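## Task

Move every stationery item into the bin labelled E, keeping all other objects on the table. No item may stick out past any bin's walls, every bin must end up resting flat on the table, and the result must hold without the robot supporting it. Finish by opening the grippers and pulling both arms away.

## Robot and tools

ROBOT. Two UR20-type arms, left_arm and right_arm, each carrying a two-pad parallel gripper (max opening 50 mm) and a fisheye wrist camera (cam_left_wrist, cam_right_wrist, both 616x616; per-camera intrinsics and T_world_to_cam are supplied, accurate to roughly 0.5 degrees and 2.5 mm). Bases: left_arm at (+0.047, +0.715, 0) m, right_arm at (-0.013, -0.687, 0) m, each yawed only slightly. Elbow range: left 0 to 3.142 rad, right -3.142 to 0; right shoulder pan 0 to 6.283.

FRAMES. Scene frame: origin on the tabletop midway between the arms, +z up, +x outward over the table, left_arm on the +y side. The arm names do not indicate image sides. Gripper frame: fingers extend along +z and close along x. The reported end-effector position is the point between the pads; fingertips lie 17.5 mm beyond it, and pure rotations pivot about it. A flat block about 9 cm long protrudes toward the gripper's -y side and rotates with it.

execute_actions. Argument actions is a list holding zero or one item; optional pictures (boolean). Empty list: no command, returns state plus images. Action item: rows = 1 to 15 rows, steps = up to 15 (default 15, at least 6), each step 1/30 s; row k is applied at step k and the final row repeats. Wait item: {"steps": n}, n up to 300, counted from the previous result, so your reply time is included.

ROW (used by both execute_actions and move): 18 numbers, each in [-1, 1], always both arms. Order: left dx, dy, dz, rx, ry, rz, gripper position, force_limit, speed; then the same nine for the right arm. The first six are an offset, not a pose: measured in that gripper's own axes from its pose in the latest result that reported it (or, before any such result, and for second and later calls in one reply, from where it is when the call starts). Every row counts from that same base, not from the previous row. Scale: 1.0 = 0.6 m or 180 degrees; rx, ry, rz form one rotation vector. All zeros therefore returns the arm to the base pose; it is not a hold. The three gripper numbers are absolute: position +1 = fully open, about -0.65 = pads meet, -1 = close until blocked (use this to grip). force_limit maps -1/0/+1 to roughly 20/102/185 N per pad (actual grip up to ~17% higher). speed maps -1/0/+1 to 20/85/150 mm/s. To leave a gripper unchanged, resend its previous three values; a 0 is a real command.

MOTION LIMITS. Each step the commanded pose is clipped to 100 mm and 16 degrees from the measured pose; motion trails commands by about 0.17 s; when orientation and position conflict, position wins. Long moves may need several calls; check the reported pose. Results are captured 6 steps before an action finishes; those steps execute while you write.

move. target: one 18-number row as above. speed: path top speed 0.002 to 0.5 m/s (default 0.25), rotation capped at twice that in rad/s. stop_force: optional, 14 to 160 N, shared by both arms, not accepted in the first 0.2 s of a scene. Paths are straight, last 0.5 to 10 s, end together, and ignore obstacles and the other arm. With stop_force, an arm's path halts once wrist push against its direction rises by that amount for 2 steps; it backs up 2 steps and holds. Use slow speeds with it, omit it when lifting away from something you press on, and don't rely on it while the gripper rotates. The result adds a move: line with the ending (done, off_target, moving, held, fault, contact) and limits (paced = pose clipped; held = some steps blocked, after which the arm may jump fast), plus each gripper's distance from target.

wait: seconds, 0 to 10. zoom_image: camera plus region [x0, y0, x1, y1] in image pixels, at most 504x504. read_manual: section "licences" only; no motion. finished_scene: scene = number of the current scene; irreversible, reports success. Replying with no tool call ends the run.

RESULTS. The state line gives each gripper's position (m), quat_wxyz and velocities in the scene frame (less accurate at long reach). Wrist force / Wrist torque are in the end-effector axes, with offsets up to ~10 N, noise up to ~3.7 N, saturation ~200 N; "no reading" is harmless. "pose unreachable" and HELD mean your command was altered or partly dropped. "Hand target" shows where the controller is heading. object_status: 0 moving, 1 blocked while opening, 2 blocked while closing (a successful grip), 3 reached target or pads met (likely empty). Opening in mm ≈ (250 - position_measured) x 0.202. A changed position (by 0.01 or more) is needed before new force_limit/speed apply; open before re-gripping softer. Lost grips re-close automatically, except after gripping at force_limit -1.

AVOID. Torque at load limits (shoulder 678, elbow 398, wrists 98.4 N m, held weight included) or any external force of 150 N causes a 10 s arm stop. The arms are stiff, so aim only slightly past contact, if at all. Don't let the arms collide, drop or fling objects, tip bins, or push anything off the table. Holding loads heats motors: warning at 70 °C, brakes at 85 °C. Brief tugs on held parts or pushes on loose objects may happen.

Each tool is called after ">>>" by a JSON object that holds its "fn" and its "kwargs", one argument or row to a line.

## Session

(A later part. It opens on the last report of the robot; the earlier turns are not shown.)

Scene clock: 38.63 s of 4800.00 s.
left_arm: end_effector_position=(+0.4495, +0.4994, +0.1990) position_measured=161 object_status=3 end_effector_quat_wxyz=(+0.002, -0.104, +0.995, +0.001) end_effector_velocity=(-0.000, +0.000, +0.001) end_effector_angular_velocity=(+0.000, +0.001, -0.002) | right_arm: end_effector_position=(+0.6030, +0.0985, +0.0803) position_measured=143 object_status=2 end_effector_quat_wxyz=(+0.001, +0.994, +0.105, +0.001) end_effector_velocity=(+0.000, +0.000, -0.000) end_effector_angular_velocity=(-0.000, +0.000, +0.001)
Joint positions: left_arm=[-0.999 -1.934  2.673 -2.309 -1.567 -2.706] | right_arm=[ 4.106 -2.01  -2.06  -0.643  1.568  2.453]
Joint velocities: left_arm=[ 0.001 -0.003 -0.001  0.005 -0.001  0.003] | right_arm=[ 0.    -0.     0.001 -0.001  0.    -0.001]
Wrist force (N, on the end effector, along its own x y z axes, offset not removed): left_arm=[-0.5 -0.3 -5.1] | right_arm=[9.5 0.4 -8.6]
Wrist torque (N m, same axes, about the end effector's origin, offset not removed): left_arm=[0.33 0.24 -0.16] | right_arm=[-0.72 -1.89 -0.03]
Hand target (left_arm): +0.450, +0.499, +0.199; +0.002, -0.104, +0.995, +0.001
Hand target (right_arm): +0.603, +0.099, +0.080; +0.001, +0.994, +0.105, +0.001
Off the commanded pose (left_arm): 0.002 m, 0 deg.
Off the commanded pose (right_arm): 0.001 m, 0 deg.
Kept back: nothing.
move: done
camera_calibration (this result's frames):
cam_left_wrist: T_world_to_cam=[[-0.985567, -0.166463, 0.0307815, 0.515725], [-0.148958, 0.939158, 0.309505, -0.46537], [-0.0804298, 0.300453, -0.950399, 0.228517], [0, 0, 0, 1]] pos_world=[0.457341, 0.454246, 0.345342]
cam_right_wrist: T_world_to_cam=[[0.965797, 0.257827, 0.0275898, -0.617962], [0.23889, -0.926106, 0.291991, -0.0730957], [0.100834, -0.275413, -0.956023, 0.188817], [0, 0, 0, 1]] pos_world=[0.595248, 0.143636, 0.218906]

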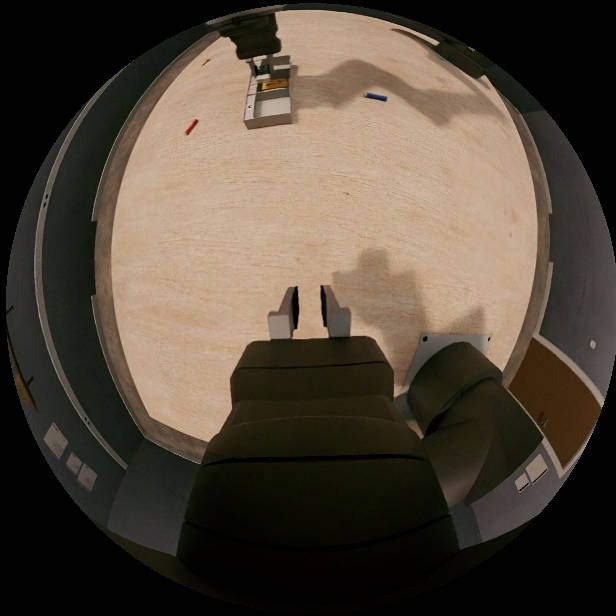

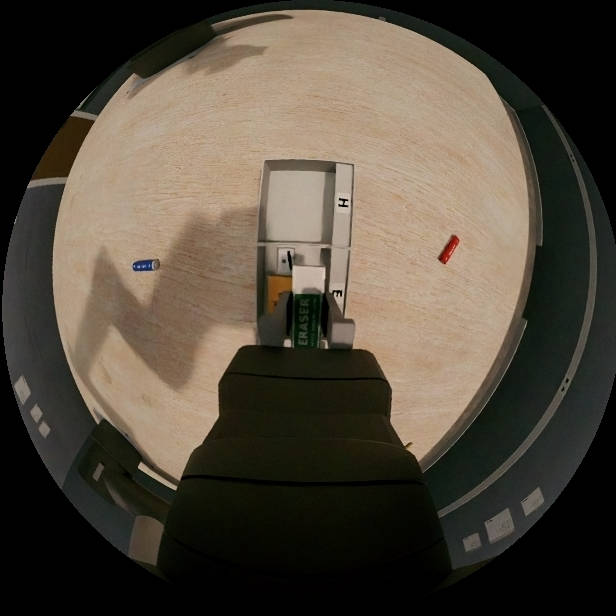

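>>> {"fn": "move", "kwargs": {
  "target": [0,0,0,0,0,0,-0.06,-0.6,-0.5, -0.006,-0.005,0.0745,0,0,0,-1,-0.6,0],
  "speed": 0.035,
  "stop_force": 18
}}

>>> {"fn": "zoom_image", "kwargs": {
  "camera": "cam_right_wrist",
  "region": [230, 200, 390, 350]
}}

Scene clock: 40.70 s of 4800.00 s.
left_arm: end_effector_position=(+0.4495, +0.4994, +0.1990) position_measured=161 object_status=3 end_effector_quat_wxyz=(+0.002, -0.104, +0.995, +0.001) end_effector_velocity=(-0.000, -0.000, +0.000) end_effector_angular_velocity=(-0.000, +0.001, -0.001) | right_arm: end_effector_position=(+0.5990, +0.1007, +0.0374) position_measured=143 object_status=2 end_effector_quat_wxyz=(+0.001, +0.994, +0.105, +0.001) end_effector_velocity=(-0.001, -0.001, +0.002) end_effector_angular_velocity=(-0.004, +0.002, +0.000)
Joint positions: left_arm=[-0.999 -1.934  2.673 -2.309 -1.567 -2.706] | right_arm=[ 4.111 -2.056 -2.075 -0.583  1.568  2.458]
Joint velocities: left_arm=[ 0.     0.    -0.     0.    -0.     0.001] | right_arm=[ 0.     0.003  0.001 -0.009 -0.    -0.   ]
Wrist force (N, on the end effector, along its own x y z axes, offset not removed): left_arm=[0.3 -2.4 -4.9] | right_arm=[3.1 8.0 -49.5]
Wrist torque (N m, same axes, about the end effector's origin, offset not removed): left_arm=[0.01 0.03 -0.26] | right_arm=[-0.51 -0.02 0.11]
Hand target (left_arm): +0.450, +0.499, +0.199; +0.002, -0.104, +0.995, +0.001
Hand target (right_arm): +0.599, +0.101, +0.038; +0.001, +0.994, +0.105, +0.001
Off the commanded pose (left_arm): 0.000 m, 0 deg.
Off the commanded pose (right_arm): 0.002 m, 0 deg.
Kept back: nothing.
move: contact (right_arm)
camera_calibration (this result's frames):
cam_left_wrist: T_world_to_cam=[[-0.985573, -0.16643, 0.0307702, 0.515723], [-0.148931, 0.939169, 0.309485, -0.465375], [-0.0804059, 0.300437, -0.950406, 0.228537], [0, 0, 0, 1]] pos_world=[0.45735, 0.454237, 0.345361]
cam_right_wrist: T_world_to_cam=[[0.965796, 0.257816, 0.0277245, -0.613515], [0.238859, -0.926163, 0.291837, -0.0575631], [0.100918, -0.275233, -0.956066, 0.148764], [0, 0, 0, 1]] pos_world=[0.591266, 0.145806, 0.176037]

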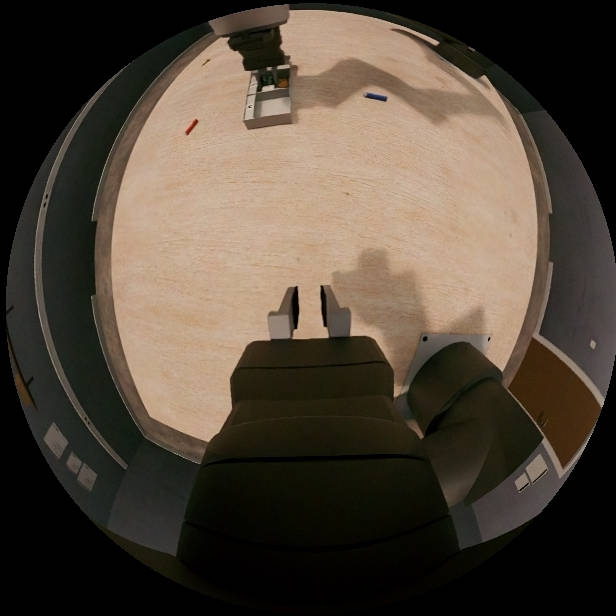

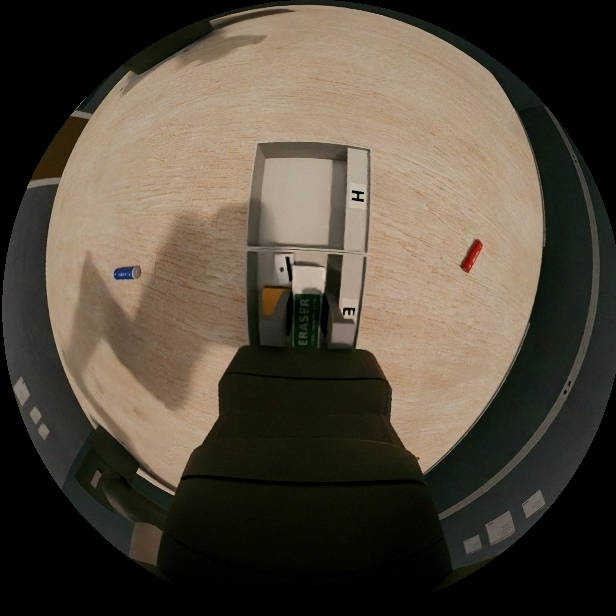

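Region (230, 200, 390, 350) of cam_right_wrist's 616x616 image, scaled by 3.150, with more detail than that image has; it fills the top 472 rows of this view, and the rest is white.

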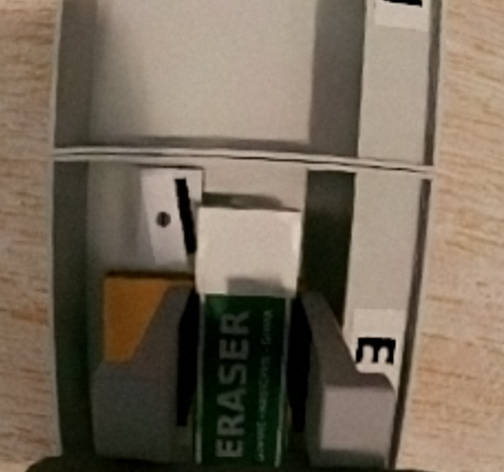

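>>> {"fn": "move", "kwargs": {
  "target": [0,0,0,0,0,0,-0.06,-0.6,-0.5, 0,0,-0.001,0,0,0,0.19,-0.6,-0.5],
  "speed": 0.04
}}

>>> {"fn": "move", "kwargs": {
  "target": [0,0,0,0,0,0,-0.06,-0.6,-0.5, 0,0,-0.2,0,0,0,0.19,-0.6,-0.5],
  "speed": 0.2
}}

>>> {"fn": "zoom_image", "kwargs": {
  "camera": "cam_right_wrist",
  "region": [240, 200, 380, 340]
}}

Scene clock: 41.77 s of 4800.00 s.
left_arm: end_effector_position=(+0.4495, +0.4994, +0.1990) position_measured=161 object_status=3 end_effector_quat_wxyz=(+0.002, -0.104, +0.995, +0.001) end_effector_velocity=(+0.001, +0.000, +0.001) end_effector_angular_velocity=(-0.001, -0.001, +0.003) | right_arm: end_effector_position=(+0.5991, +0.1005, +0.0379) position_measured=124 object_status=3 end_effector_quat_wxyz=(+0.001, +0.994, +0.105, +0.001) end_effector_velocity=(+0.000, +0.001, +0.001) end_effector_angular_velocity=(+0.003, +0.000, -0.000)
Joint positions: left_arm=[-0.999 -1.934  2.673 -2.309 -1.567 -2.706] | right_arm=[ 4.111 -2.055 -2.075 -0.584  1.568  2.458]
Joint velocities: left_arm=[ 0.001 -0.001 -0.     0.    -0.    -0.002] | right_arm=[-0.     0.     0.001  0.001  0.001  0.   ]
Wrist force (N, on the end effector, along its own x y z axes, offset not removed): left_arm=[-0.9 -0.3 -4.7] | right_arm=[1.9 -5.6 -1.2]
Wrist torque (N m, same axes, about the end effector's origin, offset not removed): left_arm=[0.35 0.44 -0.18] | right_arm=[-1.79 -0.27 0.18]
Hand target (left_arm): +0.450, +0.499, +0.199; +0.002, -0.104, +0.995, +0.001
Hand target (right_arm): +0.599, +0.101, +0.038; +0.001, +0.994, +0.105, +0.001
Off the commanded pose (left_arm): 0.000 m, 0 deg.
Off the commanded pose (right_arm): 0.000 m, 0 deg.
Kept back: nothing.
move: done
camera_calibration (this result's frames):
cam_left_wrist: T_world_to_cam=[[-0.985574, -0.166422, 0.0307797, 0.515708], [-0.148919, 0.939165, 0.309502, -0.465388], [-0.0804151, 0.300454, -0.9504, 0.228514], [0, 0, 0, 1]] pos_world=[0.45734, 0.454244, 0.345345]
cam_right_wrist: T_world_to_cam=[[0.965791, 0.257848, 0.0276077, -0.613527], [0.238908, -0.926111, 0.291962, -0.057866], [0.10085, -0.275379, -0.956031, 0.149255], [0, 0, 0, 1]] pos_world=[0.591311, 0.145708, 0.176526]

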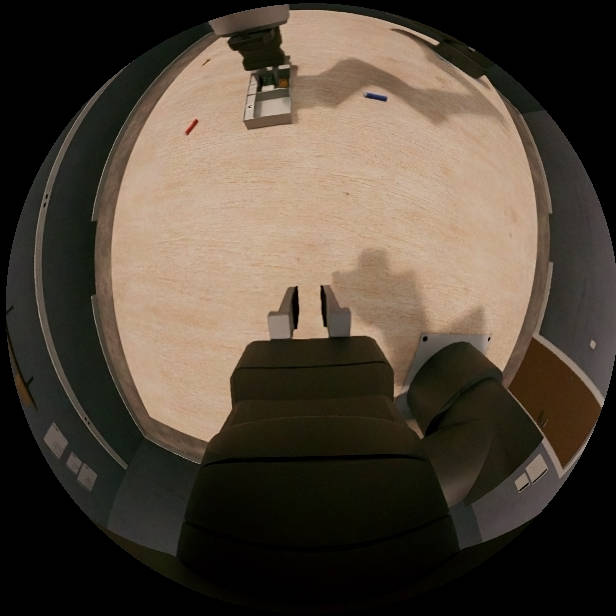

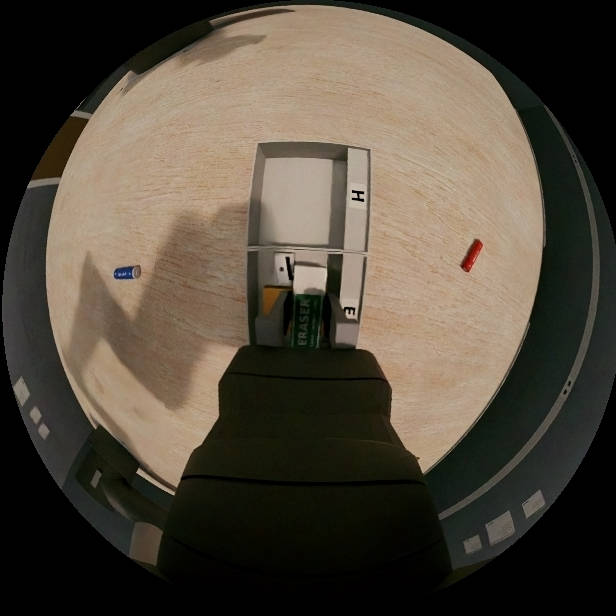

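Scene clock: 42.87 s of 4800.00 s.
left_arm: end_effector_position=(+0.4495, +0.4994, +0.1990) position_measured=161 object_status=3 end_effector_quat_wxyz=(+0.002, -0.104, +0.995, +0.001) end_effector_velocity=(+0.000, +0.001, -0.000) end_effector_angular_velocity=(+0.000, +0.000, +0.001) | right_arm: end_effector_position=(+0.5988, +0.1005, +0.1576) position_measured=124 object_status=3 end_effector_quat_wxyz=(+0.001, +0.994, +0.105, +0.001) end_effector_velocity=(-0.000, -0.000, +0.001) end_effector_angular_velocity=(-0.001, +0.001, +0.001)
Joint positions: left_arm=[-0.999 -1.934  2.673 -2.309 -1.567 -2.706] | right_arm=[ 4.111 -1.932 -2.029 -0.753  1.568  2.458]
Joint velocities: left_arm=[ 0.001  0.    -0.     0.001 -0.    -0.   ] | right_arm=[ 0.     0.001  0.001 -0.004  0.001 -0.001]
Wrist force (N, on the end effector, along its own x y z axes, offset not removed): left_arm=[-1.5 -0.1 -4.1] | right_arm=[2.1 -2.1 -8.9]
Wrist torque (N m, same axes, about the end effector's origin, offset not removed): left_arm=[0.43 0.41 -0.19] | right_arm=[-1.42 -0.46 0.13]
Hand target (left_arm): +0.450, +0.499, +0.199; +0.002, -0.104, +0.995, +0.001
Hand target (right_arm): +0.599, +0.101, +0.158; +0.001, +0.994, +0.105, +0.001
Off the commanded pose (left_arm): 0.000 m, 0 deg.
Off the commanded pose (right_arm): 0.000 m, 0 deg.
Kept back: nothing.
move: done
camera_calibration (this result's frames):
cam_left_wrist: T_world_to_cam=[[-0.985574, -0.166422, 0.0307797, 0.515709], [-0.14892, 0.939165, 0.309502, -0.465388], [-0.0804151, 0.300454, -0.9504, 0.228514], [0, 0, 0, 1]] pos_world=[0.45734, 0.454244, 0.345345]
cam_right_wrist: T_world_to_cam=[[0.965791, 0.257847, 0.0276121, -0.616611], [0.238907, -0.926112, 0.291958, -0.0927819], [0.100852, -0.275373, -0.956033, 0.263727], [0, 0, 0, 1]] pos_world=[0.591086, 0.145688, 0.296246]

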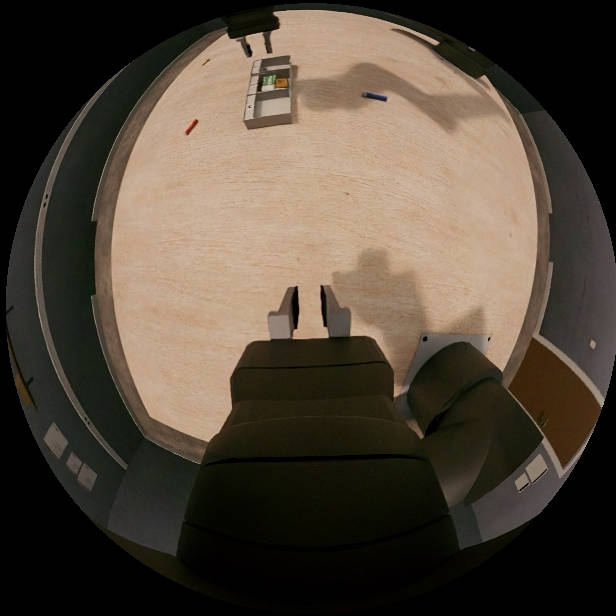

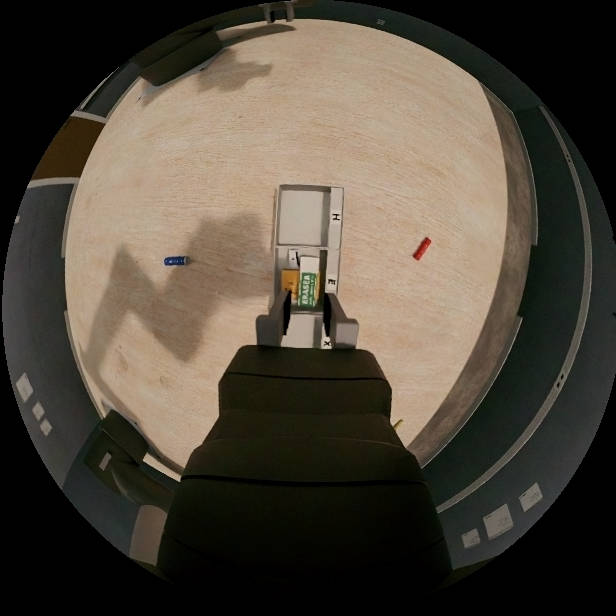

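Region (240, 200, 380, 340) of cam_right_wrist's 616x616 image, scaled by 3.600, with more detail than that image has.

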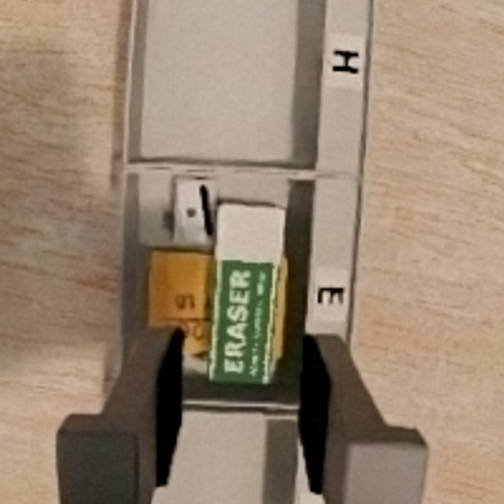

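>>> {"fn": "move", "kwargs": {
  "target": [0,0,0,0,0,0,-0.06,-0.6,-0.5, 0,0.5,-0.15,0,0,0,0.19,-0.6,-0.5],
  "speed": 0.4
}}

Scene clock: 44.53 s of 4800.00 s.
left_arm: end_effector_position=(+0.4495, +0.4994, +0.1990) position_measured=161 object_status=3 end_effector_quat_wxyz=(+0.002, -0.104, +0.995, +0.001) end_effector_velocity=(-0.001, -0.000, -0.000) end_effector_angular_velocity=(-0.000, +0.001, -0.002) | right_arm: end_effector_position=(+0.6611, -0.1926, +0.2475) position_measured=124 object_status=3 end_effector_quat_wxyz=(+0.001, +0.994, +0.105, +0.000) end_effector_velocity=(+0.001, -0.001, +0.001) end_effector_angular_velocity=(-0.000, -0.000, -0.000)
Joint positions: left_arm=[-0.999 -1.934  2.673 -2.309 -1.567 -2.706] | right_arm=[ 3.865 -1.693 -2.19  -0.831  1.569  2.212]
Joint velocities: left_arm=[-0.001 -0.     0.001 -0.    -0.001  0.   ] | right_arm=[-0.001  0.001  0.    -0.001 -0.    -0.001]
Wrist force (N, on the end effector, along its own x y z axes, offset not removed): left_arm=[-0.8 -1.5 -5.7] | right_arm=[0.0 1.8 -5.6]
Wrist torque (N m, same axes, about the end effector's origin, offset not removed): left_arm=[0.07 0.40 -0.21] | right_arm=[-0.25 0.15 0.18]
Hand target (left_arm): +0.450, +0.499, +0.199; +0.002, -0.104, +0.995, +0.001
Hand target (right_arm): +0.661, -0.193, +0.248; +0.001, +0.994, +0.105, +0.000
Off the commanded pose (left_arm): 0.000 m, 0 deg.
Off the commanded pose (right_arm): 0.001 m, 0 deg.
Kept back: nothing.
move: done
camera_calibration (this result's frames):
cam_left_wrist: T_world_to_cam=[[-0.985574, -0.166421, 0.0307797, 0.515708], [-0.148919, 0.939165, 0.309502, -0.465388], [-0.080415, 0.300454, -0.9504, 0.228514], [0, 0, 0, 1]] pos_world=[0.45734, 0.454244, 0.345345]
cam_right_wrist: T_world_to_cam=[[0.965805, 0.257855, 0.0270583, -0.603506], [0.239104, -0.926171, 0.29161, -0.405363], [0.100254, -0.275168, -0.956155, 0.263118], [0, 0, 0, 1]] pos_world=[0.653414, -0.147417, 0.386119]

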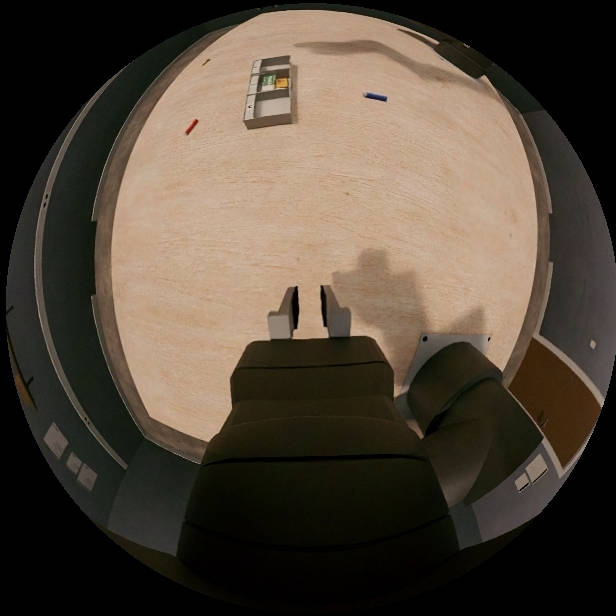

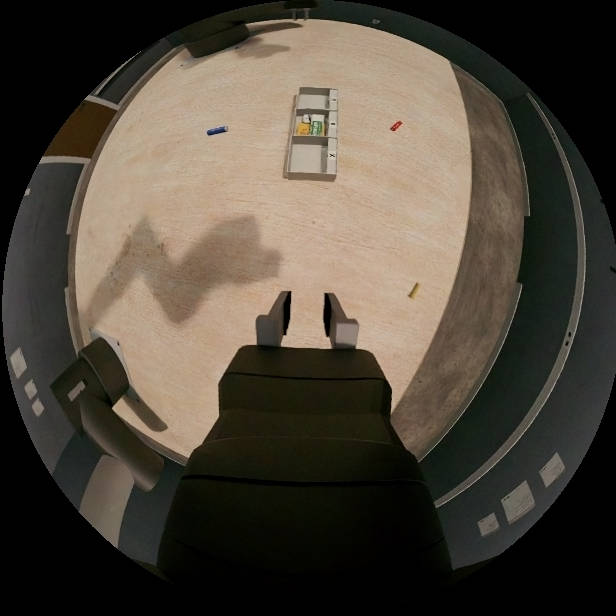

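>>> {"fn": "zoom_image", "kwargs": {
  "camera": "cam_right_wrist",
  "region": [380, 110, 415, 140]
}}

>>> {"fn": "zoom_image", "kwargs": {
  "camera": "cam_right_wrist",
  "region": [200, 115, 240, 145]
}}

Region (380, 110, 415, 140) of cam_right_wrist's 616x616 image, scaled by 14.400, with more detail than that image has; it fills the top 432 rows of this view, and the rest is white.

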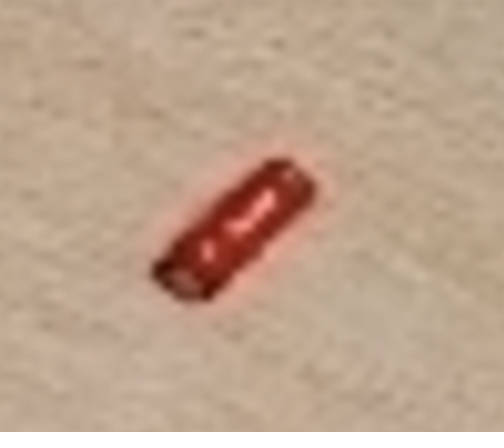

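Region (200, 115, 240, 145) of cam_right_wrist's 616x616 image, scaled by 12.600, with more detail than that image has; it fills the top 378 rows of this view, and the rest is white.

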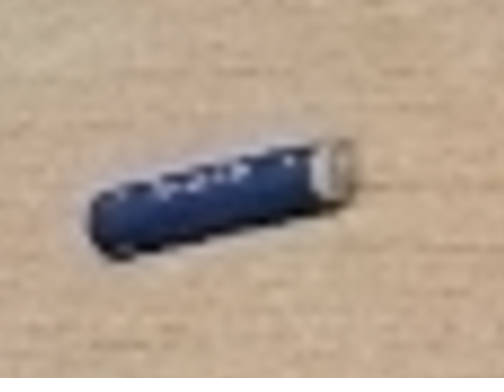

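Both are batteries. Scene done.

>>> {"fn": "finished_scene", "kwargs": {
  "scene": 1
}}

The scene is finished: the task was done.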